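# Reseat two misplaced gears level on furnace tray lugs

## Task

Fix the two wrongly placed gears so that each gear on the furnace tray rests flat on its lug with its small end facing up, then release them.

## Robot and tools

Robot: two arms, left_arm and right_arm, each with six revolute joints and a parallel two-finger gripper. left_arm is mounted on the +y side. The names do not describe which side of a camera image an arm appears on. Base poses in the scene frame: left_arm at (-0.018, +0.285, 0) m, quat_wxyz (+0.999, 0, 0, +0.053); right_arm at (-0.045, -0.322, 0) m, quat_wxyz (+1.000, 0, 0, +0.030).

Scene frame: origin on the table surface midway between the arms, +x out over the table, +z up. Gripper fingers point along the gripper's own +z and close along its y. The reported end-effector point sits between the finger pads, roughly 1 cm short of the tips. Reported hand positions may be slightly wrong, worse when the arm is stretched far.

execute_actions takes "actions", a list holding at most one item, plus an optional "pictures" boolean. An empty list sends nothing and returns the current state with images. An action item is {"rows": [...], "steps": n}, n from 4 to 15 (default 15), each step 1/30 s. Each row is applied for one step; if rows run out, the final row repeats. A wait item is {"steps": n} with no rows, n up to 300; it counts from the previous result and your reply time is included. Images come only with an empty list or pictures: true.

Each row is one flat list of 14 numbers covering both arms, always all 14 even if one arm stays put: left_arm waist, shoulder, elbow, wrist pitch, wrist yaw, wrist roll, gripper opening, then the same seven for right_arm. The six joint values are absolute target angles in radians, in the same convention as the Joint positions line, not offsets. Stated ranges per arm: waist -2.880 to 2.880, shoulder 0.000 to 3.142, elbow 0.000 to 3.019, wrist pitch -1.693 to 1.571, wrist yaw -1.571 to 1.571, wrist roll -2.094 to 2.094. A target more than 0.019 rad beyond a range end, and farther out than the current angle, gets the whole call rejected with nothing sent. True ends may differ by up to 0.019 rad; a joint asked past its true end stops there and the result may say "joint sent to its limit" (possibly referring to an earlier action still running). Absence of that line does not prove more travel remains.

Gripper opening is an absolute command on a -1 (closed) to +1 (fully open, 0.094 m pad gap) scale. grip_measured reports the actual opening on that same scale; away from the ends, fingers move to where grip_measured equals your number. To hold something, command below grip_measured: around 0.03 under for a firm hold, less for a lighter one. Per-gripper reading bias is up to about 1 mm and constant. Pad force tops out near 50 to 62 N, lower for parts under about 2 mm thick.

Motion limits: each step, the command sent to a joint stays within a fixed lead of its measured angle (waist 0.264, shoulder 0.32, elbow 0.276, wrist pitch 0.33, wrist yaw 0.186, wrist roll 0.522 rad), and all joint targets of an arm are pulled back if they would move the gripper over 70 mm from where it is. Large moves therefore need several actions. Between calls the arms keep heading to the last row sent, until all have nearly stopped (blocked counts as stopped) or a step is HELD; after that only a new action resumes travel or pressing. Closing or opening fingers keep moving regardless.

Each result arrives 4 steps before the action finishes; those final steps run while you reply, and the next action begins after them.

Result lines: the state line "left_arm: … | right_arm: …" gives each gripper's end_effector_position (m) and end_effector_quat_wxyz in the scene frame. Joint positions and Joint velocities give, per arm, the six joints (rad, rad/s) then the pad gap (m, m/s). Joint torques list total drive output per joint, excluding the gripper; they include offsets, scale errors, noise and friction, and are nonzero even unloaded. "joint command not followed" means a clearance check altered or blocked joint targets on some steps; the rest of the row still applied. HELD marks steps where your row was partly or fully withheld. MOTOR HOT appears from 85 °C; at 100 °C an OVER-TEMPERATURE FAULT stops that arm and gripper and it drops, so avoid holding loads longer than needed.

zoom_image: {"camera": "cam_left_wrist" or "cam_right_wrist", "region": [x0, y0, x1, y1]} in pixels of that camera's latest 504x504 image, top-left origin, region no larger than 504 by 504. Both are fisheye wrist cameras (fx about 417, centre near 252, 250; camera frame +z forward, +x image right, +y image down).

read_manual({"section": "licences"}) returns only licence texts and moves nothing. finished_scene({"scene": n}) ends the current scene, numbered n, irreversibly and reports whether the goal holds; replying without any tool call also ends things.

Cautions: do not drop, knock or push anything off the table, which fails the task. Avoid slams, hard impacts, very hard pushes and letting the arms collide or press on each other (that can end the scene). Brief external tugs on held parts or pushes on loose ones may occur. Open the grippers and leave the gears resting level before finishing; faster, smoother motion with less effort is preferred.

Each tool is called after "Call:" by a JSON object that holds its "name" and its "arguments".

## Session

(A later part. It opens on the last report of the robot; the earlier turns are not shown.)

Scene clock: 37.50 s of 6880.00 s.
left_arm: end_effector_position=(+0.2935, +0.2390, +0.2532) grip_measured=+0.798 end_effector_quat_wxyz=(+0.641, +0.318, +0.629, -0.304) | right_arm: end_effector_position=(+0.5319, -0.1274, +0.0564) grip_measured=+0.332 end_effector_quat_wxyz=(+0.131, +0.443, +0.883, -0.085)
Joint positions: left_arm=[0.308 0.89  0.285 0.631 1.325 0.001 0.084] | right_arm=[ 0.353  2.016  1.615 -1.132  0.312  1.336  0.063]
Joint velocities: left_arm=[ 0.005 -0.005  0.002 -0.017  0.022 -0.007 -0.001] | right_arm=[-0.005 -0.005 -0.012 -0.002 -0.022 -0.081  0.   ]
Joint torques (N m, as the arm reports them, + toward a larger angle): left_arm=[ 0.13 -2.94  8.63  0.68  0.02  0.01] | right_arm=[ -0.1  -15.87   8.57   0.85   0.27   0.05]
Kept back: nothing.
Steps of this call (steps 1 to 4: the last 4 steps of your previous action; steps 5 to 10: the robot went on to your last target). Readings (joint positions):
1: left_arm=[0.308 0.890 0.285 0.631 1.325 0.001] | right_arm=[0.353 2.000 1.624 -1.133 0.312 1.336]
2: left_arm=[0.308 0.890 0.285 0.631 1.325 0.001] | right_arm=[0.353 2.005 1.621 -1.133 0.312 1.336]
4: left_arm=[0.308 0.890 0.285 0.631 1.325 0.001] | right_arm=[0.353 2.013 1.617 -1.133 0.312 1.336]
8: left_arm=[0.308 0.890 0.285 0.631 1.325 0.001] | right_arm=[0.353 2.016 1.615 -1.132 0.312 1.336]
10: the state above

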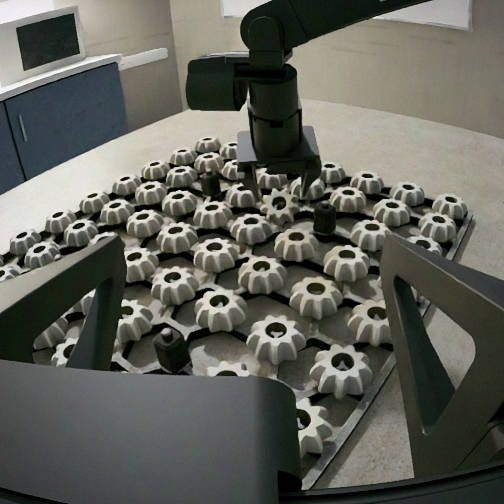

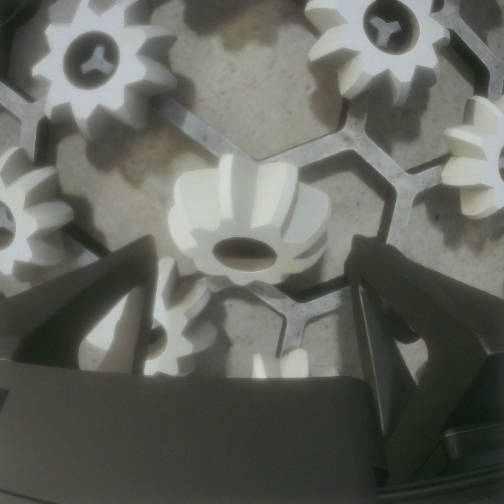

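Call:
{"name": "execute_actions", "arguments": {"actions": [{"rows":[[0.3,0.885,0.28,0.62,1.328,0.01,0.8,0.352,2.031,1.618,-1.118,0.31,1.33,0.33],[0.3,0.885,0.28,0.62,1.328,0.01,0.8,0.349,2.036,1.615,-1.113,0.31,1.326,0.33],[0.3,0.885,0.28,0.62,1.328,0.01,0.8,0.347,2.04,1.612,-1.107,0.31,1.324,0.33],[0.3,0.885,0.28,0.62,1.328,0.01,0.8,0.345,2.044,1.609,-1.1,0.31,1.322,0.33],[0.3,0.885,0.28,0.62,1.328,0.01,0.8,0.343,2.048,1.606,-1.093,0.31,1.32,0.33],[0.3,0.885,0.28,0.62,1.328,0.01,0.8,0.341,2.051,1.603,-1.086,0.31,1.318,0.33],[0.3,0.885,0.28,0.62,1.328,0.01,0.8,0.339,2.054,1.6,-1.079,0.31,1.316,0.33],[0.3,0.885,0.28,0.62,1.328,0.01,0.8,0.337,2.057,1.597,-1.072,0.31,1.314,0.33],[0.3,0.885,0.28,0.62,1.328,0.01,0.8,0.335,2.06,1.595,-1.065,0.31,1.312,0.33],[0.3,0.885,0.28,0.62,1.328,0.01,0.8,0.334,2.062,1.593,-1.058,0.31,1.31,0.33],[0.3,0.885,0.28,0.62,1.328,0.01,0.8,0.333,2.064,1.592,-1.052,0.31,1.31,0.33],[0.3,0.885,0.28,0.62,1.328,0.01,0.8,0.332,2.065,1.591,-1.048,0.31,1.31,0.33]],"steps":15}]}}

Call:
{"name": "execute_actions", "arguments": {"actions": [{"steps":12}], "pictures": true}}

Scene clock: 38.20 s of 6880.00 s.
left_arm: end_effector_position=(+0.2935, +0.2390, +0.2532) grip_measured=+0.798 end_effector_quat_wxyz=(+0.641, +0.318, +0.629, -0.304) | right_arm: end_effector_position=(+0.5379, -0.1281, +0.0431) grip_measured=+0.332 end_effector_quat_wxyz=(+0.139, +0.442, +0.883, -0.076)
Joint positions: left_arm=[0.308 0.89  0.285 0.631 1.325 0.001 0.084] | right_arm=[ 0.348  2.029  1.598 -1.075  0.312  1.326  0.063]
Joint velocities: left_arm=[-0.005 -0.015 -0.007 -0.022 -0.037 -0.066 -0.001] | right_arm=[-0.054  0.103 -0.095  0.11  -0.051  0.022 -0.001]
Joint torques (N m, as the arm reports them, + toward a larger angle): left_arm=[ 0.03 -2.9   8.7   0.68  0.02  0.02] | right_arm=[ -1.39 -14.36   8.03   1.12   0.28  -0.15]
Steps of this call (steps 1 to 10: the robot went on to your last target; steps 11 to 21: the first 11 steps of this action). Readings (joint positions):
11: left_arm=[0.308 0.890 0.285 0.631 1.325 0.001] | right_arm=[0.353 2.016 1.615 -1.131 0.312 1.336]
12: left_arm=[0.308 0.890 0.285 0.631 1.325 0.001] | right_arm=[0.353 2.016 1.615 -1.129 0.312 1.336]
14: left_arm=[0.308 0.890 0.285 0.631 1.325 0.001] | right_arm=[0.353 2.016 1.615 -1.121 0.312 1.335]
18: left_arm=[0.308 0.890 0.285 0.631 1.325 0.001] | right_arm=[0.351 2.020 1.606 -1.094 0.312 1.331]
21: the state above

Scene clock: 38.60 s of 6880.00 s.
left_arm: end_effector_position=(+0.2935, +0.2390, +0.2532) grip_measured=+0.798 end_effector_quat_wxyz=(+0.641, +0.318, +0.629, -0.304) | right_arm: end_effector_position=(+0.5382, -0.1351, +0.0282) grip_measured=+0.332 end_effector_quat_wxyz=(+0.134, +0.444, +0.882, -0.082)
Joint positions: left_arm=[0.308 0.89  0.285 0.631 1.325 0.001 0.084] | right_arm=[ 0.337  2.049  1.587 -1.058  0.312  1.321  0.063]
Joint velocities: left_arm=[-0.015  0.005  0.017  0.027 -0.066  0.007  0.   ] | right_arm=[-0.005 -0.015 -0.002  0.007 -0.007  0.095 -0.001]
Joint torques (N m, as the arm reports them, + toward a larger angle): left_arm=[ 0.11 -2.82  8.65  0.69  0.01  0.01] | right_arm=[ -1.21 -15.41   8.19   0.92   0.28  -0.15]
Kept back: nothing.
Steps of this call (steps 1 to 4: the last 4 steps of your previous action; steps 5 to 12: the robot went on to your last target). Readings (joint positions):
1: left_arm=[0.308 0.890 0.285 0.631 1.325 0.001] | right_arm=[0.346 2.033 1.595 -1.070 0.312 1.325]
2: left_arm=[0.308 0.890 0.285 0.631 1.325 0.001] | right_arm=[0.344 2.037 1.593 -1.066 0.312 1.325]
4: left_arm=[0.308 0.890 0.285 0.631 1.325 0.001] | right_arm=[0.340 2.043 1.590 -1.061 0.312 1.323]
8: left_arm=[0.308 0.890 0.285 0.631 1.325 0.001] | right_arm=[0.337 2.049 1.587 -1.059 0.312 1.322]
12: the state above

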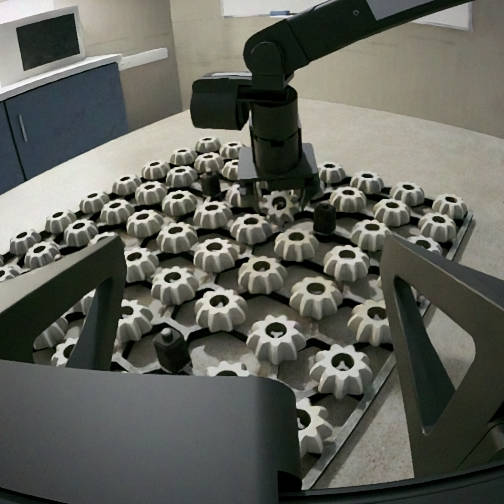

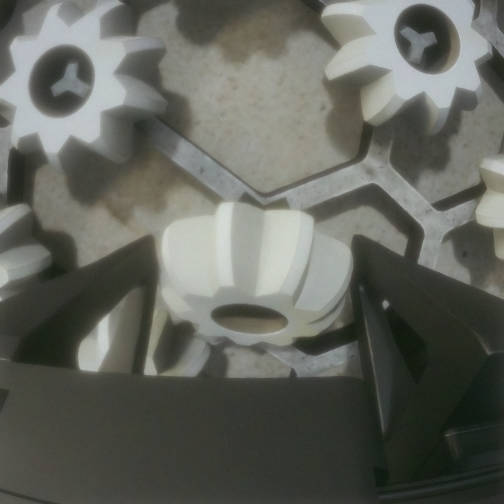

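Call:
{"name": "execute_actions", "arguments": {"actions": [{"rows":[[0.3,0.885,0.28,0.62,1.328,0.01,0.8,0.332,2.07,1.588,-1.045,0.31,1.31,0.33],[0.3,0.885,0.28,0.62,1.328,0.01,0.8,0.332,2.075,1.586,-1.042,0.31,1.31,0.33],[0.3,0.885,0.28,0.62,1.328,0.01,0.8,0.332,2.078,1.585,-1.04,0.31,1.31,0.33],[0.3,0.885,0.28,0.62,1.328,0.01,0.8,0.332,2.078,1.585,-1.04,0.31,1.31,0.33],[0.3,0.885,0.28,0.62,1.328,0.01,0.8,0.332,2.078,1.585,-1.04,0.31,1.31,0.33],[0.3,0.885,0.28,0.62,1.328,0.01,0.8,0.332,2.078,1.585,-1.04,0.31,1.31,0.33],[0.3,0.885,0.28,0.62,1.328,0.01,0.8,0.332,2.078,1.585,-1.04,0.31,1.31,0.33],[0.3,0.885,0.28,0.62,1.328,0.01,0.8,0.332,2.078,1.585,-1.04,0.31,1.31,0.3],[0.3,0.885,0.28,0.62,1.328,0.01,0.8,0.332,2.078,1.585,-1.04,0.31,1.31,0.27],[0.3,0.885,0.28,0.62,1.328,0.01,0.8,0.332,2.078,1.585,-1.04,0.31,1.31,0.24],[0.3,0.885,0.28,0.62,1.328,0.01,0.8,0.332,2.078,1.585,-1.04,0.31,1.31,0.21],[0.3,0.885,0.28,0.62,1.328,0.01,0.8,0.332,2.078,1.585,-1.04,0.31,1.31,0.18],[0.3,0.885,0.28,0.62,1.328,0.01,0.8,0.332,2.078,1.585,-1.04,0.31,1.31,0.155],[0.3,0.885,0.28,0.62,1.328,0.01,0.8,0.332,2.078,1.585,-1.04,0.31,1.31,0.135]],"steps":15}]}}

Call:
{"name": "execute_actions", "arguments": {"actions": [{"steps":10}], "pictures": true}}

Scene clock: 39.37 s of 6880.00 s.
left_arm: end_effector_position=(+0.2935, +0.2390, +0.2532) grip_measured=+0.798 end_effector_quat_wxyz=(+0.641, +0.318, +0.629, -0.304) | right_arm: end_effector_position=(+0.5385, -0.1349, +0.0249) grip_measured=+0.226 end_effector_quat_wxyz=(+0.134, +0.444, +0.882, -0.082)
Joint positions: left_arm=[0.308 0.89  0.285 0.631 1.325 0.001 0.084] | right_arm=[ 0.337  2.053  1.585 -1.05   0.312  1.32   0.058]
Joint velocities: left_arm=[-0.005 -0.034 -0.002 -0.002 -0.022 -0.007 -0.001] | right_arm=[ 0.005 -0.024 -0.022  0.022 -0.095 -0.007 -0.02 ]
Joint torques (N m, as the arm reports them, + toward a larger angle): left_arm=[ 0.17 -2.79  8.64  0.76  0.02  0.01] | right_arm=[ -0.96 -14.58   7.9    0.77   0.27  -0.14]
Steps of this call (steps 1 to 12: the robot went on to your last target; steps 13 to 23: the first 11 steps of this action). Readings (joint positions):
13: left_arm=[0.308 0.890 0.285 0.631 1.325 0.001] | right_arm=[0.337 2.049 1.587 -1.058 0.312 1.321]
14: left_arm=[0.308 0.890 0.285 0.631 1.325 0.001] | right_arm=[0.337 2.049 1.587 -1.056 0.312 1.321]
16: left_arm=[0.308 0.890 0.285 0.631 1.325 0.001] | right_arm=[0.337 2.050 1.587 -1.052 0.312 1.321]
20: left_arm=[0.308 0.890 0.285 0.631 1.325 0.001] | right_arm=[0.337 2.053 1.587 -1.050 0.312 1.321]
23: the state above

Scene clock: 39.70 s of 6880.00 s.
left_arm: end_effector_position=(+0.2935, +0.2390, +0.2532) grip_measured=+0.798 end_effector_quat_wxyz=(+0.641, +0.318, +0.629, -0.304) | right_arm: end_effector_position=(+0.5386, -0.1348, +0.0249) grip_measured=+0.188 end_effector_quat_wxyz=(+0.135, +0.443, +0.882, -0.082)
Joint positions: left_arm=[0.308 0.89  0.285 0.631 1.325 0.001 0.084] | right_arm=[ 0.337  2.053  1.585 -1.05   0.312  1.32   0.056]
Joint velocities: left_arm=[ 0.005 -0.005  0.012  0.002 -0.022  0.066 -0.001] | right_arm=[-0.005  0.005 -0.002 -0.017  0.022 -0.066 -0.001]
Joint torques (N m, as the arm reports them, + toward a larger angle): left_arm=[ 0.1  -2.82  8.67  0.68  0.02  0.02] | right_arm=[ -1.03 -14.87   7.89   0.87   0.28  -0.14]
Kept back: nothing.
Steps of this call (steps 1 to 4: the last 4 steps of your previous action; steps 5 to 10: the robot went on to your last target). Readings (joint positions):
1: left_arm=[0.308 0.890 0.285 0.631 1.325 0.001] | right_arm=[0.337 2.053 1.585 -1.050 0.312 1.320]
2: left_arm=[0.308 0.890 0.285 0.631 1.325 0.001] | right_arm=[0.337 2.053 1.585 -1.050 0.312 1.320]
4: left_arm=[0.308 0.890 0.285 0.631 1.325 0.001] | right_arm=[0.337 2.053 1.585 -1.050 0.312 1.320]
8: left_arm=[0.308 0.890 0.285 0.631 1.325 0.001] | right_arm=[0.337 2.053 1.585 -1.050 0.312 1.320]
10: the state above

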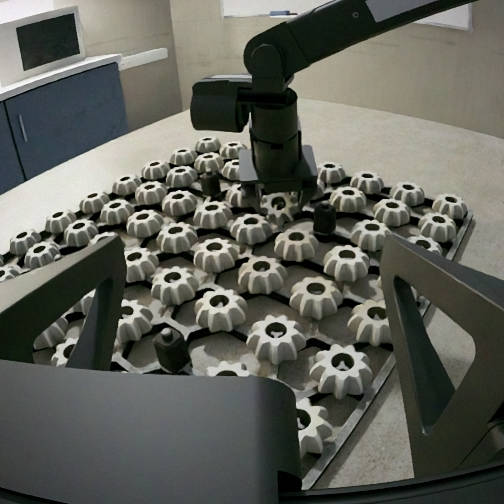

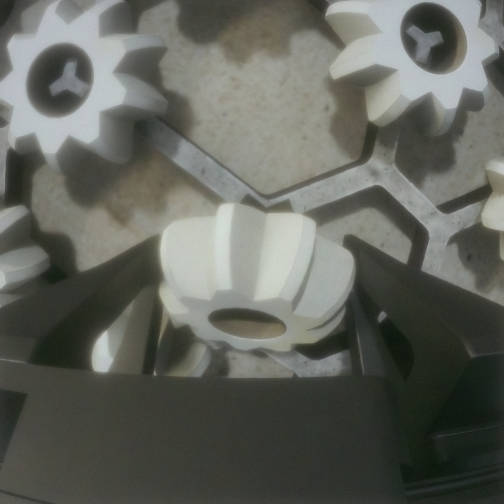

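Call:
{"name": "zoom_image", "arguments": {"camera": "cam_right_wrist", "region": [150, 195, 370, 375]}}

Region (150, 195, 370, 375) of cam_right_wrist's 504x504 image, scaled by 2.291, with more detail than that image has; it fills the top 412 rows of this view, and the rest is white.

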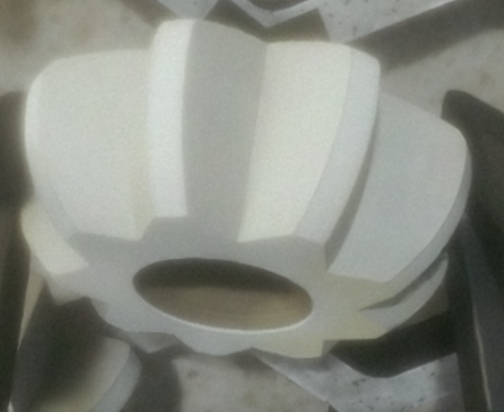

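Call:
{"name": "execute_actions", "arguments": {"actions": [{"rows":[[0.3,0.885,0.28,0.62,1.328,0.01,0.8,0.338,2.05,1.61,-1.055,0.31,1.32,0.14],[0.3,0.885,0.28,0.62,1.328,0.01,0.8,0.342,2.035,1.625,-1.065,0.31,1.32,0.14],[0.3,0.885,0.28,0.62,1.328,0.01,0.8,0.344,2.028,1.632,-1.073,0.31,1.32,0.14],[0.3,0.885,0.28,0.62,1.328,0.01,0.8,0.346,2.022,1.637,-1.081,0.31,1.32,0.14],[0.3,0.885,0.28,0.62,1.328,0.01,0.8,0.348,2.016,1.642,-1.09,0.31,1.32,0.14],[0.3,0.885,0.28,0.62,1.328,0.01,0.8,0.35,2.01,1.647,-1.1,0.31,1.32,0.14],[0.3,0.885,0.28,0.62,1.328,0.01,0.8,0.352,2.004,1.652,-1.11,0.31,1.32,0.14],[0.3,0.885,0.28,0.62,1.328,0.01,0.8,0.354,1.998,1.657,-1.12,0.31,1.32,0.14],[0.3,0.885,0.28,0.62,1.328,0.01,0.8,0.356,1.992,1.662,-1.13,0.31,1.32,0.14],[0.3,0.885,0.28,0.62,1.328,0.01,0.8,0.358,1.986,1.668,-1.142,0.31,1.32,0.14],[0.3,0.885,0.28,0.62,1.328,0.01,0.8,0.358,1.98,1.675,-1.155,0.31,1.32,0.14],[0.3,0.885,0.28,0.62,1.328,0.01,0.8,0.355,1.975,1.683,-1.17,0.305,1.315,0.14],[0.3,0.885,0.28,0.62,1.328,0.01,0.8,0.35,1.972,1.692,-1.185,0.295,1.305,0.14],[0.3,0.885,0.28,0.62,1.328,0.01,0.8,0.343,1.972,1.702,-1.2,0.275,1.29,0.14],[0.3,0.885,0.28,0.62,1.328,0.01,0.8,0.333,1.975,1.713,-1.215,0.245,1.27,0.14]]}]}}

Call:
{"name": "execute_actions", "arguments": {"actions": [{"rows":[[0.3,0.885,0.28,0.62,1.328,0.01,0.8,0.32,1.982,1.724,-1.23,0.205,1.245,0.14],[0.3,0.885,0.28,0.62,1.328,0.01,0.8,0.306,1.99,1.735,-1.245,0.165,1.22,0.14],[0.3,0.885,0.28,0.62,1.328,0.01,0.8,0.292,1.999,1.746,-1.26,0.125,1.195,0.14],[0.3,0.885,0.28,0.62,1.328,0.01,0.8,0.278,2.008,1.757,-1.275,0.085,1.17,0.14],[0.3,0.885,0.28,0.62,1.328,0.01,0.8,0.264,2.017,1.768,-1.29,0.045,1.145,0.14],[0.3,0.885,0.28,0.62,1.328,0.01,0.8,0.25,2.026,1.779,-1.305,0.005,1.12,0.14],[0.3,0.885,0.28,0.62,1.328,0.01,0.8,0.236,2.035,1.79,-1.32,-0.035,1.095,0.14],[0.3,0.885,0.28,0.62,1.328,0.01,0.8,0.222,2.044,1.801,-1.335,-0.075,1.07,0.14],[0.3,0.885,0.28,0.62,1.328,0.01,0.8,0.208,2.053,1.812,-1.35,-0.115,1.045,0.14],[0.3,0.885,0.28,0.62,1.328,0.01,0.8,0.194,2.062,1.823,-1.365,-0.155,1.02,0.14],[0.3,0.885,0.28,0.62,1.328,0.01,0.8,0.18,2.071,1.834,-1.38,-0.195,1.0,0.14],[0.3,0.885,0.28,0.62,1.328,0.01,0.8,0.167,2.08,1.845,-1.395,-0.235,0.98,0.14],[0.3,0.885,0.28,0.62,1.328,0.01,0.8,0.155,2.089,1.855,-1.41,-0.275,0.96,0.14],[0.3,0.885,0.28,0.62,1.328,0.01,0.8,0.144,2.097,1.865,-1.42,-0.315,0.945,0.14],[0.3,0.885,0.28,0.62,1.328,0.01,0.8,0.135,2.105,1.875,-1.43,-0.349,0.929,0.14]]}]}}

Call:
{"name": "execute_actions", "arguments": {"actions": [{"steps":18}], "pictures": true}}

Scene clock: 41.40 s of 6880.00 s.
left_arm: end_effector_position=(+0.2935, +0.2390, +0.2532) grip_measured=+0.798 end_effector_quat_wxyz=(+0.641, +0.318, +0.629, -0.304) | right_arm: end_effector_position=(+0.5259, -0.1349, +0.0365) grip_measured=+0.188 end_effector_quat_wxyz=(+0.117, +0.437, +0.886, -0.099)
Joint positions: left_arm=[0.308 0.89  0.285 0.631 1.325 0.001 0.084] | right_arm=[ 0.344  2.039  1.596 -1.126  0.309  1.32   0.056]
Joint velocities: left_arm=[ 0.005 -0.024  0.007 -0.002 -0.037 -0.066 -0.001] | right_arm=[ 0.054 -0.122  0.115 -0.344  0.066 -0.007 -0.   ]
Joint torques (N m, as the arm reports them, + toward a larger angle): left_arm=[ 0.13 -2.78  8.65  0.69  0.03  0.02] | right_arm=[  0.12 -20.95  13.29   0.22   0.4   -0.05]
Steps of this call (steps 1 to 15: the robot went on to your last target; steps 16 to 40: nothing new was sent; steps 41 to 51: the first 11 steps of this action). Readings (joint positions):
41: left_arm=[0.308 0.890 0.285 0.631 1.325 0.001] | right_arm=[0.337 2.053 1.585 -1.050 0.312 1.320]
42: left_arm=[0.308 0.890 0.285 0.631 1.325 0.001] | right_arm=[0.337 2.053 1.585 -1.050 0.312 1.320]
44: left_arm=[0.308 0.890 0.285 0.631 1.325 0.001] | right_arm=[0.337 2.052 1.586 -1.058 0.311 1.320]
48: left_arm=[0.308 0.890 0.285 0.631 1.325 0.001] | right_arm=[0.340 2.048 1.589 -1.093 0.309 1.320]
51: the state above

Scene clock: 41.90 s of 6880.00 s.
left_arm: end_effector_position=(+0.2935, +0.2390, +0.2532) grip_measured=+0.798 end_effector_quat_wxyz=(+0.641, +0.318, +0.629, -0.304) | right_arm: end_effector_position=(+0.5320, -0.1230, +0.0944) grip_measured=+0.188 end_effector_quat_wxyz=(-0.067, +0.397, +0.914, +0.049)
Joint positions: left_arm=[0.308 0.89  0.285 0.631 1.325 0.001 0.084] | right_arm=[ 0.227  2.033  1.765 -1.343 -0.162  1.104  0.056]
Joint velocities: left_arm=[ 0.005 -0.005  0.002 -0.017  0.022 -0.095 -0.   ] | right_arm=[-0.581  0.239  0.344 -0.432 -0.945 -0.637 -0.   ]
Joint torques (N m, as the arm reports them, + toward a larger angle): left_arm=[ 0.22 -2.91  8.65  0.7   0.02  0.02] | right_arm=[ -1.73 -15.35  11.8    0.09   0.22  -0.13]
Steps of this call (steps 1 to 4: the last 4 steps of your previous action; steps 5 to 15: the first 11 steps of this action). Readings (joint positions):
5: left_arm=[0.308 0.890 0.285 0.631 1.325 0.001] | right_arm=[0.344 2.017 1.639 -1.196 0.231 1.300]
6: left_arm=[0.308 0.890 0.285 0.631 1.325 0.001] | right_arm=[0.341 2.015 1.654 -1.210 0.193 1.287]
8: left_arm=[0.308 0.890 0.285 0.631 1.325 0.001] | right_arm=[0.329 2.015 1.684 -1.239 0.113 1.254]
12: left_arm=[0.308 0.890 0.285 0.631 1.325 0.001] | right_arm=[0.280 2.017 1.730 -1.297 -0.045 1.172]
15: the state above

Scene clock: 42.50 s of 6880.00 s.
left_arm: end_effector_position=(+0.2935, +0.2390, +0.2532) grip_measured=+0.798 end_effector_quat_wxyz=(+0.641, +0.318, +0.629, -0.304) | right_arm: end_effector_position=(+0.5404, -0.1513, +0.0758) grip_measured=+0.188 end_effector_quat_wxyz=(-0.150, +0.373, +0.909, +0.106)
Joint positions: left_arm=[0.308 0.89  0.285 0.631 1.325 0.001 0.084] | right_arm=[ 0.129  2.113  1.819 -1.419 -0.343  0.943  0.056]
Joint velocities: left_arm=[-0.015  0.005 -0.002 -0.002 -0.037 -0.037 -0.   ] | right_arm=[ 0.073 -0.005 -0.017 -0.017 -0.022 -0.037 -0.002]
Joint torques (N m, as the arm reports them, + toward a larger angle): left_arm=[ 0.06 -2.76  8.65  0.67  0.02  0.02] | right_arm=[ -0.65 -18.17  12.26  -0.35  -0.35  -0.18]
Kept back: nothing.
Steps of this call (steps 1 to 4: the last 4 steps of your previous action; steps 5 to 18: the robot went on to your last target). Readings (joint positions):
1: left_arm=[0.308 0.890 0.285 0.631 1.325 0.001] | right_arm=[0.208 2.042 1.777 -1.358 -0.201 1.082]
2: left_arm=[0.308 0.890 0.285 0.631 1.325 0.001] | right_arm=[0.189 2.052 1.788 -1.372 -0.240 1.060]
4: left_arm=[0.308 0.890 0.285 0.631 1.325 0.001] | right_arm=[0.153 2.073 1.808 -1.398 -0.315 1.020]
8: left_arm=[0.308 0.890 0.285 0.631 1.325 0.001] | right_arm=[0.112 2.103 1.818 -1.415 -0.338 0.973]
18: the state above

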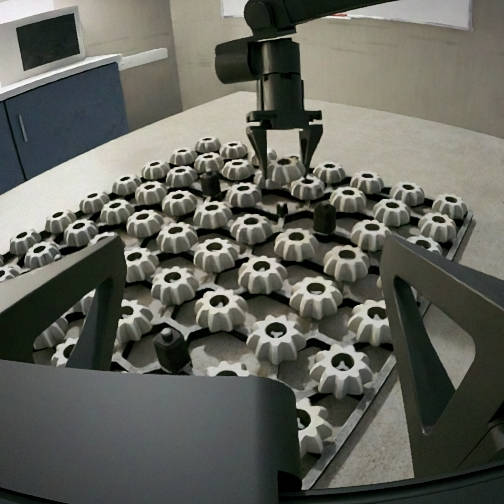

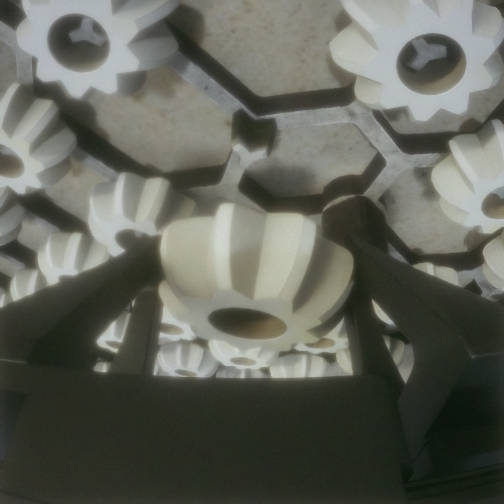

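Call:
{"name": "zoom_image", "arguments": {"camera": "cam_left_wrist", "region": [220, 110, 360, 250]}}

Call:
{"name": "zoom_image", "arguments": {"camera": "cam_right_wrist", "region": [150, 90, 370, 375]}}

Region (220, 110, 360, 250) of cam_left_wrist's 504x504 image, scaled by 3.600, with more detail than that image has.

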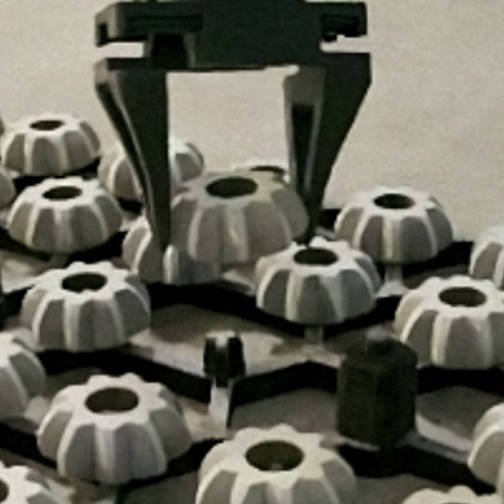

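Region (150, 90, 370, 375) of cam_right_wrist's 504x504 image, scaled by 1.768, with more detail than that image has; it fills the left 389 columns of this view, and the rest is white.

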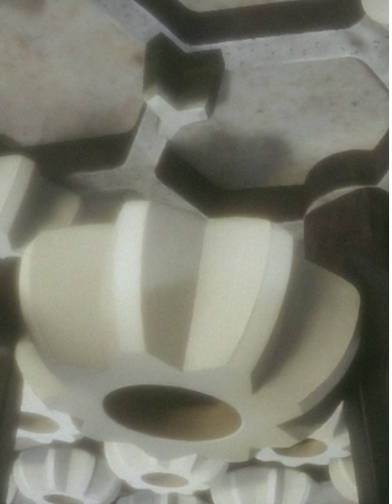

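Call:
{"name": "execute_actions", "arguments": {"actions": [{"rows":[[0.3,0.885,0.28,0.62,1.328,0.01,0.8,0.133,2.12,1.84,-1.41,-0.352,0.929,0.14],[0.3,0.885,0.28,0.62,1.328,0.01,0.8,0.133,2.127,1.828,-1.405,-0.352,0.929,0.14],[0.3,0.885,0.28,0.62,1.328,0.01,0.8,0.133,2.133,1.825,-1.4,-0.352,0.929,0.14],[0.3,0.885,0.28,0.62,1.328,0.01,0.8,0.133,2.139,1.824,-1.396,-0.352,0.929,0.14],[0.3,0.885,0.28,0.62,1.328,0.01,0.8,0.133,2.144,1.823,-1.392,-0.352,0.929,0.14],[0.3,0.885,0.28,0.62,1.328,0.01,0.8,0.133,2.149,1.822,-1.388,-0.352,0.929,0.14],[0.3,0.885,0.28,0.62,1.328,0.01,0.8,0.133,2.153,1.821,-1.384,-0.352,0.929,0.14],[0.3,0.885,0.28,0.62,1.328,0.01,0.8,0.133,2.157,1.82,-1.38,-0.352,0.929,0.14],[0.3,0.885,0.28,0.62,1.328,0.01,0.8,0.133,2.16,1.82,-1.376,-0.352,0.929,0.14]],"steps":15}]}}

Call:
{"name": "execute_actions", "arguments": {"actions": [{"steps":12}], "pictures": true}}

Call:
{"name": "zoom_image", "arguments": {"camera": "cam_left_wrist", "region": [220, 110, 360, 250]}}

Scene clock: 43.60 s of 6880.00 s.
left_arm: end_effector_position=(+0.2935, +0.2390, +0.2532) grip_measured=+0.798 end_effector_quat_wxyz=(+0.641, +0.318, +0.629, -0.304) | right_arm: end_effector_position=(+0.5432, -0.1470, +0.0524) grip_measured=+0.188 end_effector_quat_wxyz=(-0.153, +0.369, +0.910, +0.105)
Joint positions: left_arm=[0.308 0.89  0.285 0.631 1.325 0.001 0.084] | right_arm=[ 0.135  2.148  1.813 -1.384 -0.345  0.94   0.056]
Joint velocities: left_arm=[ 0.015  0.005 -0.007 -0.012  0.022 -0.022 -0.   ] | right_arm=[-0.005  0.161 -0.061  0.032  0.051 -0.007 -0.   ]
Joint torques (N m, as the arm reports them, + toward a larger angle): left_arm=[ 0.   -2.95  8.67  0.65  0.01  0.02] | right_arm=[ -0.8  -17.65   8.79   0.37  -0.35  -0.15]
Steps of this call (steps 1 to 22: the robot went on to your last target; steps 23 to 33: the first 11 steps of this action). Readings (joint positions):
23: left_arm=[0.308 0.890 0.285 0.631 1.325 0.001] | right_arm=[0.135 2.113 1.819 -1.419 -0.344 0.940]
24: left_arm=[0.308 0.890 0.285 0.631 1.325 0.001] | right_arm=[0.135 2.113 1.819 -1.417 -0.345 0.940]
26: left_arm=[0.308 0.890 0.285 0.631 1.325 0.001] | right_arm=[0.135 2.116 1.819 -1.411 -0.345 0.940]
30: left_arm=[0.308 0.890 0.285 0.631 1.325 0.001] | right_arm=[0.135 2.132 1.818 -1.394 -0.345 0.940]
33: the state above

Scene clock: 44.00 s of 6880.00 s.
left_arm: end_effector_position=(+0.2935, +0.2390, +0.2532) grip_measured=+0.798 end_effector_quat_wxyz=(+0.641, +0.318, +0.629, -0.304) | right_arm: end_effector_position=(+0.5388, -0.1479, +0.0391) grip_measured=+0.188 end_effector_quat_wxyz=(-0.164, +0.371, +0.909, +0.099)
Joint positions: left_arm=[0.308 0.89  0.285 0.631 1.325 0.001 0.084] | right_arm=[ 0.135  2.165  1.804 -1.383 -0.345  0.94   0.056]
Joint velocities: left_arm=[-0.005 -0.005  0.002 -0.002 -0.037  0.007  0.001] | right_arm=[-0.015 -0.015 -0.017 -0.012 -0.051 -0.007 -0.   ]
Joint torques (N m, as the arm reports them, + toward a larger angle): left_arm=[ 0.   -2.86  8.62  0.7   0.01  0.01] | right_arm=[ -0.79 -18.52   9.01   0.32  -0.35  -0.15]
Kept back: nothing.
Steps of this call (steps 1 to 4: the last 4 steps of your previous action; steps 5 to 12: the robot went on to your last target). Readings (joint positions):
1: left_arm=[0.308 0.890 0.285 0.631 1.325 0.001] | right_arm=[0.135 2.153 1.811 -1.383 -0.345 0.940]
2: left_arm=[0.308 0.890 0.285 0.631 1.325 0.001] | right_arm=[0.135 2.157 1.809 -1.383 -0.345 0.940]
4: left_arm=[0.308 0.890 0.285 0.631 1.325 0.001] | right_arm=[0.135 2.163 1.806 -1.383 -0.345 0.940]
8: left_arm=[0.308 0.890 0.285 0.631 1.325 0.001] | right_arm=[0.135 2.165 1.804 -1.383 -0.345 0.940]
12: the state above

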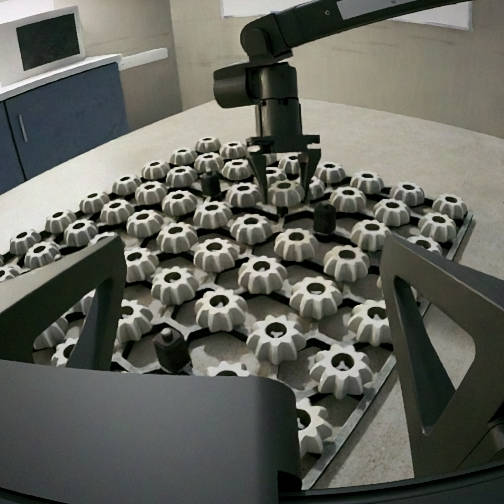

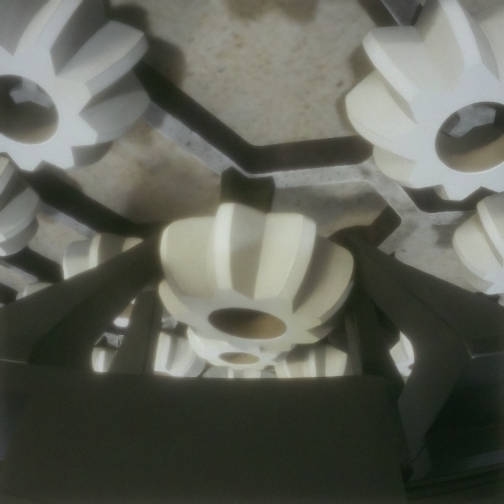

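Region (220, 110, 360, 250) of cam_left_wrist's 504x504 image, scaled by 3.600, with more detail than that image has.

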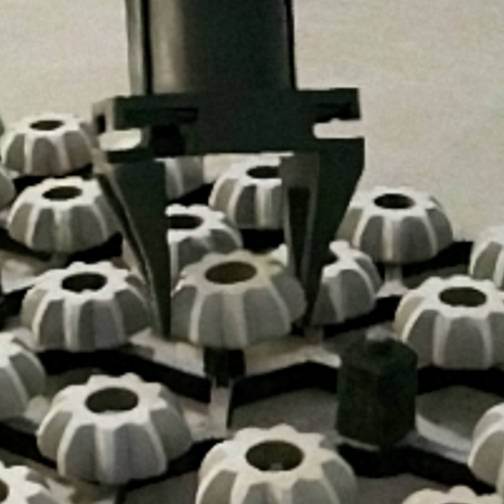

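Call:
{"name": "execute_actions", "arguments": {"actions": [{"rows":[[0.3,0.885,0.28,0.62,1.328,0.01,0.8,0.131,2.145,1.82,-1.376,-0.352,0.929,0.14],[0.3,0.885,0.28,0.62,1.328,0.01,0.8,0.131,2.135,1.82,-1.374,-0.352,0.929,0.14],[0.3,0.885,0.28,0.62,1.328,0.01,0.8,0.13,2.13,1.82,-1.372,-0.352,0.929,0.14],[0.3,0.885,0.28,0.62,1.328,0.01,0.8,0.129,2.13,1.82,-1.369,-0.352,0.929,0.14],[0.3,0.885,0.28,0.62,1.328,0.01,0.8,0.128,2.13,1.82,-1.366,-0.352,0.929,0.14],[0.3,0.885,0.28,0.62,1.328,0.01,0.8,0.128,2.13,1.82,-1.363,-0.352,0.929,0.14],[0.3,0.885,0.28,0.62,1.328,0.01,0.8,0.128,2.13,1.82,-1.36,-0.352,0.929,0.14],[0.3,0.885,0.28,0.62,1.328,0.01,0.8,0.128,2.13,1.82,-1.357,-0.352,0.929,0.14]],"steps":15}]}}

Call:
{"name": "execute_actions", "arguments": {"actions": [{"steps":8}], "pictures": true}}

Call:
{"name": "zoom_image", "arguments": {"camera": "cam_left_wrist", "region": [220, 110, 360, 250]}}

Scene clock: 44.70 s of 6880.00 s.
left_arm: end_effector_position=(+0.2935, +0.2390, +0.2532) grip_measured=+0.798 end_effector_quat_wxyz=(+0.641, +0.318, +0.629, -0.304) | right_arm: end_effector_position=(+0.5431, -0.1470, +0.0386) grip_measured=+0.188 end_effector_quat_wxyz=(-0.156, +0.370, +0.910, +0.104)
Joint positions: left_arm=[0.308 0.89  0.285 0.631 1.325 0.001 0.084] | right_arm=[ 0.135  2.165  1.804 -1.364 -0.345  0.94   0.056]
Joint velocities: left_arm=[-0.015 -0.015 -0.017 -0.012 -0.051  0.007  0.   ] | right_arm=[ 0.005  0.005  0.007  0.027 -0.022 -0.022  0.001]
Joint torques (N m, as the arm reports them, + toward a larger angle): left_arm=[ 0.23 -2.79  8.62  0.69  0.01  0.03] | right_arm=[ -1.07 -21.11   9.14   0.23  -0.36  -0.15]
Steps of this call (steps 1 to 10: the robot went on to your last target; steps 11 to 21: the first 11 steps of this action). Readings (joint positions):
11: left_arm=[0.308 0.890 0.285 0.631 1.325 0.001] | right_arm=[0.135 2.165 1.804 -1.383 -0.345 0.940]
12: left_arm=[0.308 0.890 0.285 0.631 1.325 0.001] | right_arm=[0.135 2.165 1.804 -1.382 -0.345 0.940]
14: left_arm=[0.308 0.890 0.285 0.631 1.325 0.001] | right_arm=[0.135 2.165 1.804 -1.379 -0.345 0.940]
18: left_arm=[0.308 0.890 0.285 0.631 1.325 0.001] | right_arm=[0.135 2.165 1.804 -1.369 -0.345 0.940]
21: the state above

Scene clock: 44.97 s of 6880.00 s.
left_arm: end_effector_position=(+0.2935, +0.2390, +0.2532) grip_measured=+0.798 end_effector_quat_wxyz=(+0.641, +0.318, +0.629, -0.304) | right_arm: end_effector_position=(+0.5433, -0.1470, +0.0386) grip_measured=+0.188 end_effector_quat_wxyz=(-0.156, +0.370, +0.910, +0.104)
Joint positions: left_arm=[0.308 0.89  0.285 0.631 1.325 0.001 0.084] | right_arm=[ 0.135  2.165  1.804 -1.363 -0.345  0.94   0.056]
Joint velocities: left_arm=[-0.015 -0.005 -0.022  0.002  0.037  0.051 -0.001] | right_arm=[-0.024  0.005  0.017  0.002  0.081  0.11   0.001]
Joint torques (N m, as the arm reports them, + toward a larger angle): left_arm=[ 0.06 -2.76  8.66  0.68  0.    0.03] | right_arm=[ -1.05 -20.95   9.1    0.44  -0.36  -0.15]
Kept back: nothing.
Steps of this call (steps 1 to 4: the last 4 steps of your previous action; steps 5 to 8: the robot went on to your last target). Readings (joint positions):
1: left_arm=[0.308 0.890 0.285 0.631 1.325 0.001] | right_arm=[0.135 2.165 1.804 -1.364 -0.345 0.940]
2: left_arm=[0.308 0.890 0.285 0.631 1.325 0.001] | right_arm=[0.135 2.165 1.804 -1.363 -0.345 0.940]
4: left_arm=[0.308 0.890 0.285 0.631 1.325 0.001] | right_arm=[0.135 2.165 1.804 -1.363 -0.345 0.940]
8: the state above

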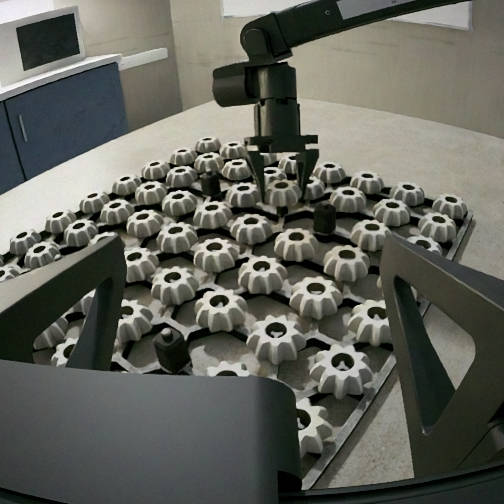

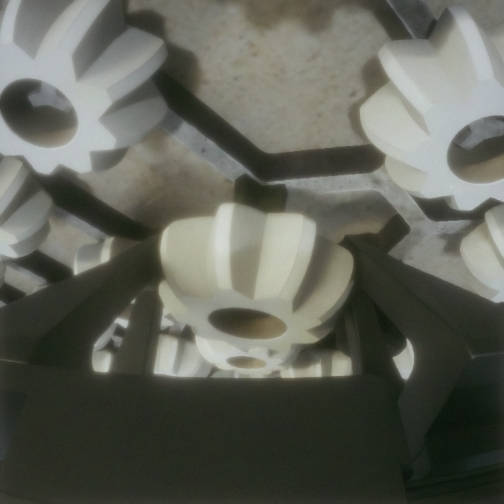

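Region (220, 110, 360, 250) of cam_left_wrist's 504x504 image, scaled by 3.600, with more detail than that image has.

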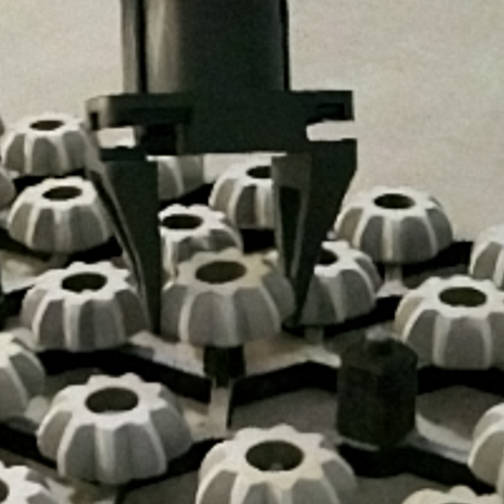

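Call:
{"name": "execute_actions", "arguments": {"actions": [{"rows":[[0.3,0.885,0.28,0.62,1.328,0.01,0.8,0.128,2.118,1.82,-1.357,-0.352,0.929,0.14],[0.3,0.885,0.28,0.62,1.328,0.01,0.8,0.128,2.106,1.82,-1.357,-0.352,0.929,0.14],[0.3,0.885,0.28,0.62,1.328,0.01,0.8,0.128,2.096,1.82,-1.357,-0.352,0.929,0.14],[0.3,0.885,0.28,0.62,1.328,0.01,0.8,0.127,2.086,1.82,-1.357,-0.356,0.927,0.14],[0.3,0.885,0.28,0.62,1.328,0.01,0.8,0.126,2.077,1.817,-1.355,-0.36,0.925,0.14],[0.3,0.885,0.28,0.62,1.328,0.01,0.8,0.125,2.069,1.812,-1.35,-0.364,0.923,0.14],[0.3,0.885,0.28,0.62,1.328,0.01,0.8,0.123,2.062,1.806,-1.343,-0.368,0.921,0.14],[0.3,0.885,0.28,0.62,1.328,0.01,0.8,0.121,2.058,1.8,-1.336,-0.372,0.919,0.14],[0.3,0.885,0.28,0.62,1.328,0.01,0.8,0.119,2.058,1.794,-1.329,-0.376,0.917,0.14],[0.3,0.885,0.28,0.62,1.328,0.01,0.8,0.118,2.058,1.788,-1.322,-0.38,0.915,0.14],[0.3,0.885,0.28,0.62,1.328,0.01,0.8,0.117,2.058,1.782,-1.316,-0.384,0.913,0.14],[0.3,0.885,0.28,0.62,1.328,0.01,0.8,0.116,2.058,1.776,-1.311,-0.388,0.911,0.14],[0.3,0.885,0.28,0.62,1.328,0.01,0.8,0.115,2.058,1.771,-1.307,-0.392,0.909,0.14],[0.3,0.885,0.28,0.62,1.328,0.01,0.8,0.114,2.058,1.767,-1.304,-0.395,0.906,0.14]],"steps":15}]}}

Call:
{"name": "execute_actions", "arguments": {"actions": [{"steps":14}]}}

Scene clock: 46.27 s of 6880.00 s.
left_arm: end_effector_position=(+0.2935, +0.2390, +0.2532) grip_measured=+0.798 end_effector_quat_wxyz=(+0.641, +0.318, +0.629, -0.304) | right_arm: end_effector_position=(+0.5476, -0.1435, +0.0772) grip_measured=+0.188 end_effector_quat_wxyz=(-0.129, +0.361, +0.913, +0.139)
Joint positions: left_arm=[0.308 0.89  0.285 0.631 1.325 0.001 0.084] | right_arm=[ 0.131  2.09   1.783 -1.336 -0.374  0.931  0.056]
Joint velocities: left_arm=[-0.005 -0.015 -0.012  0.012  0.051 -0.022  0.   ] | right_arm=[-0.044 -0.278 -0.076  0.164 -0.11  -0.081  0.   ]
Joint torques (N m, as the arm reports them, + toward a larger angle): left_arm=[ 0.12 -2.88  8.64  0.67  0.01  0.03] | right_arm=[ -1.83 -18.61   8.44   0.5   -0.34  -0.17]
Steps of this call (steps 1 to 15: the robot went on to your last target; steps 16 to 28: nothing new was sent; steps 29 to 39: the first 11 steps of this action). Readings (joint positions):
29: left_arm=[0.308 0.890 0.285 0.631 1.325 0.001] | right_arm=[0.135 2.164 1.804 -1.363 -0.345 0.940]
30: left_arm=[0.308 0.890 0.285 0.631 1.325 0.001] | right_arm=[0.135 2.163 1.804 -1.363 -0.345 0.940]
32: left_arm=[0.308 0.890 0.285 0.631 1.325 0.001] | right_arm=[0.135 2.156 1.804 -1.363 -0.347 0.940]
36: left_arm=[0.308 0.890 0.285 0.631 1.325 0.001] | right_arm=[0.134 2.121 1.793 -1.353 -0.362 0.935]
39: the state above

Scene clock: 46.73 s of 6880.00 s.
left_arm: end_effector_position=(+0.2935, +0.2390, +0.2532) grip_measured=+0.798 end_effector_quat_wxyz=(+0.641, +0.318, +0.629, -0.304) | right_arm: end_effector_position=(+0.5453, -0.1491, +0.0798) grip_measured=+0.188 end_effector_quat_wxyz=(-0.124, +0.359, +0.913, +0.150)
Joint positions: left_arm=[0.308 0.89  0.285 0.631 1.325 0.001 0.084] | right_arm=[ 0.119  2.068  1.753 -1.312 -0.388  0.918  0.056]
Joint velocities: left_arm=[-0.034 -0.005 -0.002  0.002  0.022  0.037 -0.   ] | right_arm=[ 0.005  0.005 -0.012  0.007  0.022 -0.007  0.   ]
Joint torques (N m, as the arm reports them, + toward a larger angle): left_arm=[ 0.24 -2.79  8.64  0.67  0.01  0.01] | right_arm=[ -0.91 -17.94   9.2    0.6   -0.39  -0.19]
Kept back: nothing.
Steps of this call (steps 1 to 4: the last 4 steps of your previous action; steps 5 to 14: the robot went on to your last target). Readings (joint positions):
1: left_arm=[0.308 0.890 0.285 0.631 1.325 0.001] | right_arm=[0.130 2.082 1.781 -1.330 -0.379 0.929]
2: left_arm=[0.308 0.890 0.285 0.631 1.325 0.001] | right_arm=[0.129 2.075 1.778 -1.324 -0.383 0.927]
4: left_arm=[0.308 0.890 0.285 0.631 1.325 0.001] | right_arm=[0.126 2.069 1.772 -1.316 -0.388 0.923]
8: left_arm=[0.308 0.890 0.285 0.631 1.325 0.001] | right_arm=[0.121 2.068 1.759 -1.312 -0.388 0.919]
14: the state above

Call:
{"name": "execute_actions", "arguments": {"actions": [{"rows":[[0.3,0.885,0.28,0.62,1.328,0.01,0.8,0.114,2.07,1.767,-1.304,-0.395,0.906,0.14],[0.3,0.885,0.28,0.62,1.328,0.01,0.8,0.114,2.078,1.767,-1.304,-0.395,0.906,0.14],[0.3,0.885,0.28,0.62,1.328,0.01,0.8,0.114,2.084,1.767,-1.304,-0.395,0.906,0.14],[0.3,0.885,0.28,0.62,1.328,0.01,0.8,0.114,2.089,1.767,-1.304,-0.395,0.906,0.14],[0.3,0.885,0.28,0.62,1.328,0.01,0.8,0.114,2.094,1.766,-1.303,-0.395,0.906,0.14],[0.3,0.885,0.28,0.62,1.328,0.01,0.8,0.114,2.098,1.765,-1.301,-0.395,0.906,0.14],[0.3,0.885,0.28,0.62,1.328,0.01,0.8,0.114,2.102,1.764,-1.299,-0.395,0.906,0.14],[0.3,0.885,0.28,0.62,1.328,0.01,0.8,0.114,2.106,1.763,-1.296,-0.395,0.906,0.14],[0.3,0.885,0.28,0.62,1.328,0.01,0.8,0.114,2.109,1.762,-1.293,-0.395,0.906,0.14],[0.3,0.885,0.28,0.62,1.328,0.01,0.8,0.114,2.112,1.761,-1.29,-0.395,0.906,0.14],[0.3,0.885,0.28,0.62,1.328,0.01,0.8,0.114,2.115,1.76,-1.287,-0.395,0.906,0.14],[0.3,0.885,0.28,0.62,1.328,0.01,0.8,0.114,2.118,1.76,-1.285,-0.395,0.906,0.14]],"steps":15}]}}

Call:
{"name": "execute_actions", "arguments": {"actions": [{"steps":14}], "pictures": true}}

Call:
{"name": "zoom_image", "arguments": {"camera": "cam_left_wrist", "region": [220, 110, 360, 250]}}

Scene clock: 47.43 s of 6880.00 s.
left_arm: end_effector_position=(+0.2935, +0.2390, +0.2532) grip_measured=+0.798 end_effector_quat_wxyz=(+0.641, +0.318, +0.629, -0.304) | right_arm: end_effector_position=(+0.5462, -0.1490, +0.0618) grip_measured=+0.188 end_effector_quat_wxyz=(-0.132, +0.360, +0.912, +0.145)
Joint positions: left_arm=[0.308 0.89  0.285 0.631 1.325 0.001 0.084] | right_arm=[ 0.119  2.098  1.753 -1.301 -0.388  0.917  0.056]
Joint velocities: left_arm=[-0.034 -0.015 -0.017 -0.017  0.022  0.022 -0.   ] | right_arm=[-0.005  0.161 -0.002  0.085 -0.081  0.037 -0.001]
Joint torques (N m, as the arm reports them, + toward a larger angle): left_arm=[ 0.06 -2.82  8.64  0.67  0.02  0.02] | right_arm=[ -1.   -16.86   8.63   0.58  -0.39  -0.16]
Steps of this call (steps 1 to 10: the robot went on to your last target; steps 11 to 21: the first 11 steps of this action). Readings (joint positions):
11: left_arm=[0.308 0.890 0.285 0.631 1.325 0.001] | right_arm=[0.119 2.068 1.753 -1.312 -0.388 0.917]
12: left_arm=[0.308 0.890 0.285 0.631 1.325 0.001] | right_arm=[0.119 2.068 1.753 -1.312 -0.388 0.917]
14: left_arm=[0.308 0.890 0.285 0.631 1.325 0.001] | right_arm=[0.119 2.070 1.753 -1.312 -0.388 0.917]
18: left_arm=[0.308 0.890 0.285 0.631 1.325 0.001] | right_arm=[0.119 2.083 1.753 -1.309 -0.388 0.917]
21: the state above

Scene clock: 47.90 s of 6880.00 s.
left_arm: end_effector_position=(+0.2935, +0.2390, +0.2532) grip_measured=+0.798 end_effector_quat_wxyz=(+0.641, +0.318, +0.629, -0.304) | right_arm: end_effector_position=(+0.5434, -0.1495, +0.0454) grip_measured=+0.188 end_effector_quat_wxyz=(-0.141, +0.362, +0.911, +0.139)
Joint positions: left_arm=[0.308 0.89  0.285 0.631 1.325 0.001 0.084] | right_arm=[ 0.119  2.121  1.745 -1.293 -0.388  0.917  0.056]
Joint velocities: left_arm=[-0.005 -0.005 -0.007 -0.002 -0.022 -0.022 -0.   ] | right_arm=[ 0.005 -0.005  0.007  0.002  0.007 -0.037 -0.002]
Joint torques (N m, as the arm reports them, + toward a larger angle): left_arm=[ 0.1  -2.93  8.63  0.69  0.02  0.02] | right_arm=[ -1.06 -18.04   9.02   0.5   -0.4   -0.16]
Kept back: nothing.
Steps of this call (steps 1 to 4: the last 4 steps of your previous action; steps 5 to 14: the robot went on to your last target). Readings (joint positions):
1: left_arm=[0.308 0.890 0.285 0.631 1.325 0.001] | right_arm=[0.119 2.104 1.753 -1.298 -0.388 0.917]
2: left_arm=[0.308 0.890 0.285 0.631 1.325 0.001] | right_arm=[0.119 2.109 1.752 -1.295 -0.388 0.917]
4: left_arm=[0.308 0.890 0.285 0.631 1.325 0.001] | right_arm=[0.119 2.116 1.749 -1.293 -0.388 0.917]
8: left_arm=[0.308 0.890 0.285 0.631 1.325 0.001] | right_arm=[0.119 2.121 1.745 -1.293 -0.388 0.917]
14: the state above

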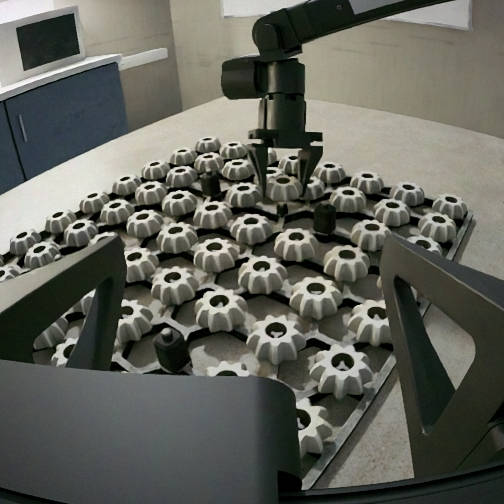

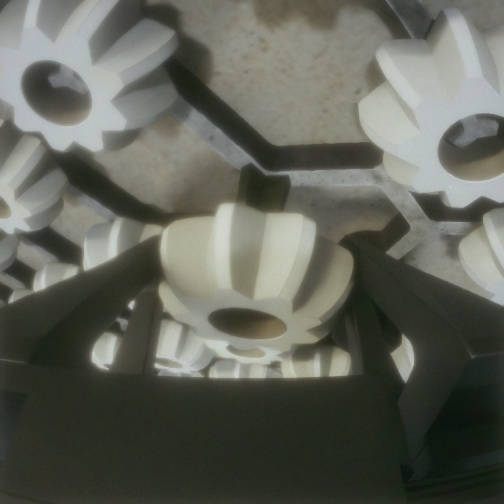

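Region (220, 110, 360, 250) of cam_left_wrist's 504x504 image, scaled by 3.600, with more detail than that image has.

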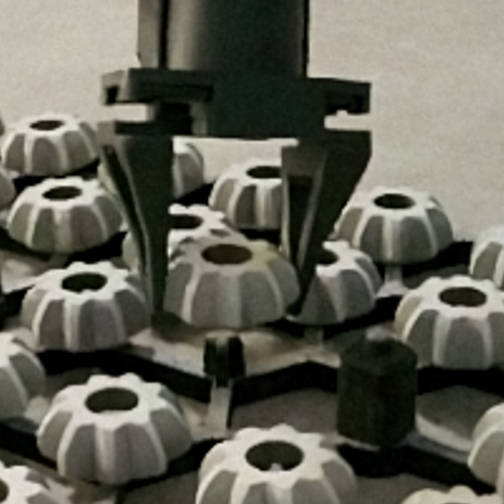

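Call:
{"name": "execute_actions", "arguments": {"actions": [{"rows":[[0.3,0.885,0.28,0.62,1.328,0.01,0.8,0.114,2.123,1.76,-1.283,-0.395,0.906,0.14],[0.3,0.885,0.28,0.62,1.328,0.01,0.8,0.114,2.127,1.759,-1.281,-0.395,0.906,0.14],[0.3,0.885,0.28,0.62,1.328,0.01,0.8,0.114,2.13,1.758,-1.279,-0.395,0.906,0.14],[0.3,0.885,0.28,0.62,1.328,0.01,0.8,0.114,2.132,1.757,-1.277,-0.395,0.906,0.14],[0.3,0.885,0.28,0.62,1.328,0.01,0.8,0.114,2.134,1.756,-1.275,-0.395,0.906,0.14],[0.3,0.885,0.28,0.62,1.328,0.01,0.8,0.114,2.136,1.755,-1.273,-0.395,0.906,0.14],[0.3,0.885,0.28,0.62,1.328,0.01,0.8,0.114,2.137,1.754,-1.271,-0.395,0.906,0.14],[0.3,0.885,0.28,0.62,1.328,0.01,0.8,0.114,2.138,1.753,-1.268,-0.395,0.906,0.14],[0.3,0.885,0.28,0.62,1.328,0.01,0.8,0.114,2.139,1.752,-1.265,-0.395,0.906,0.14],[0.3,0.885,0.28,0.62,1.328,0.01,0.8,0.114,2.14,1.751,-1.262,-0.395,0.906,0.14],[0.3,0.885,0.28,0.62,1.328,0.01,0.8,0.114,2.141,1.75,-1.259,-0.395,0.906,0.14]],"steps":15}]}}

Call:
{"name": "execute_actions", "arguments": {"actions": [{"steps":14}], "pictures": true}}

Call:
{"name": "zoom_image", "arguments": {"camera": "cam_left_wrist", "region": [220, 110, 360, 250]}}

Scene clock: 48.70 s of 6880.00 s.
left_arm: end_effector_position=(+0.2935, +0.2390, +0.2532) grip_measured=+0.798 end_effector_quat_wxyz=(+0.641, +0.318, +0.629, -0.304) | right_arm: end_effector_position=(+0.5472, -0.1488, +0.0398) grip_measured=+0.188 end_effector_quat_wxyz=(-0.137, +0.361, +0.911, +0.142)
Joint positions: left_arm=[0.308 0.89  0.285 0.631 1.325 0.001 0.084] | right_arm=[ 0.119  2.13   1.744 -1.272 -0.388  0.917  0.056]
Joint velocities: left_arm=[ 0.015 -0.015  0.002 -0.002  0.081 -0.037  0.001] | right_arm=[-0.005  0.044 -0.007  0.085  0.051  0.007  0.001]
Joint torques (N m, as the arm reports them, + toward a larger angle): left_arm=[ 0.17 -2.85  8.66  0.7   0.01  0.02] | right_arm=[ -1.12 -17.49   8.61   0.38  -0.41  -0.16]
Steps of this call (steps 1 to 13: the robot went on to your last target; steps 14 to 24: the first 11 steps of this action). Readings (joint positions):
14: left_arm=[0.308 0.890 0.285 0.631 1.325 0.001] | right_arm=[0.119 2.121 1.745 -1.292 -0.388 0.917]
15: left_arm=[0.308 0.890 0.285 0.631 1.325 0.001] | right_arm=[0.119 2.121 1.745 -1.292 -0.388 0.917]
17: left_arm=[0.308 0.890 0.285 0.631 1.325 0.001] | right_arm=[0.119 2.122 1.745 -1.288 -0.388 0.917]
21: left_arm=[0.308 0.890 0.285 0.631 1.325 0.001] | right_arm=[0.119 2.125 1.745 -1.280 -0.388 0.917]
24: the state above

Scene clock: 49.17 s of 6880.00 s.
left_arm: end_effector_position=(+0.2935, +0.2390, +0.2532) grip_measured=+0.798 end_effector_quat_wxyz=(+0.641, +0.318, +0.629, -0.304) | right_arm: end_effector_position=(+0.5458, -0.1489, +0.0340) grip_measured=+0.188 end_effector_quat_wxyz=(-0.140, +0.362, +0.911, +0.141)
Joint positions: left_arm=[0.308 0.89  0.285 0.631 1.325 0.001 0.084] | right_arm=[ 0.119  2.136  1.739 -1.267 -0.389  0.917  0.056]
Joint velocities: left_arm=[-0.015  0.005 -0.012 -0.002 -0.066 -0.037 -0.   ] | right_arm=[-0.005 -0.005 -0.002 -0.007  0.022  0.022  0.   ]
Joint torques (N m, as the arm reports them, + toward a larger angle): left_arm=[ 0.06 -2.85  8.63  0.69  0.02  0.02] | right_arm=[ -0.73 -17.52   8.81   0.53  -0.38  -0.16]
Kept back: nothing.
Steps of this call (steps 1 to 4: the last 4 steps of your previous action; steps 5 to 14: the robot went on to your last target). Readings (joint positions):
1: left_arm=[0.308 0.890 0.285 0.631 1.325 0.001] | right_arm=[0.119 2.131 1.743 -1.269 -0.388 0.917]
2: left_arm=[0.308 0.890 0.285 0.631 1.325 0.001] | right_arm=[0.119 2.132 1.742 -1.268 -0.388 0.917]
4: left_arm=[0.308 0.890 0.285 0.631 1.325 0.001] | right_arm=[0.119 2.135 1.740 -1.267 -0.388 0.917]
8: left_arm=[0.308 0.890 0.285 0.631 1.325 0.001] | right_arm=[0.119 2.136 1.739 -1.267 -0.389 0.917]
14: the state above

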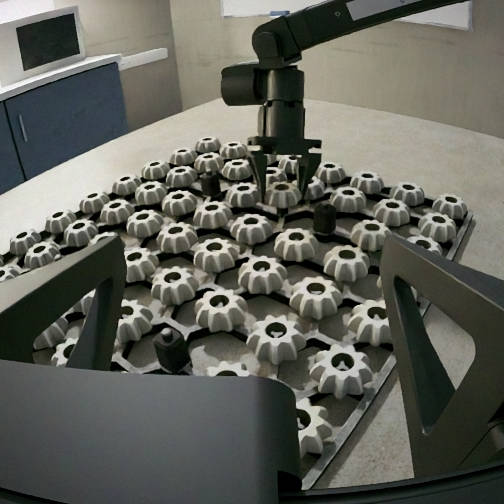

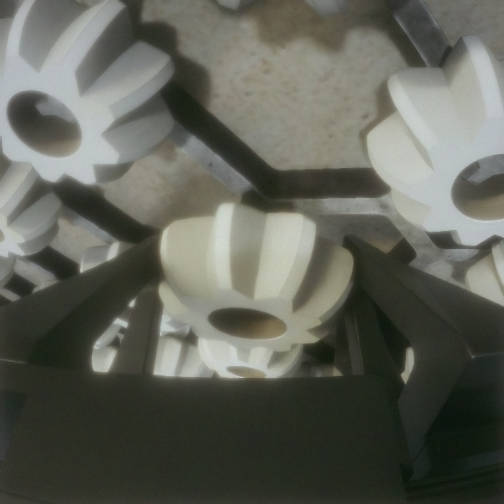

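Region (220, 110, 360, 250) of cam_left_wrist's 504x504 image, scaled by 3.600, with more detail than that image has.

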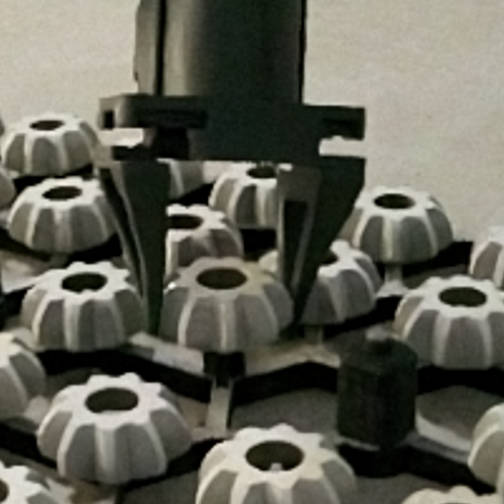

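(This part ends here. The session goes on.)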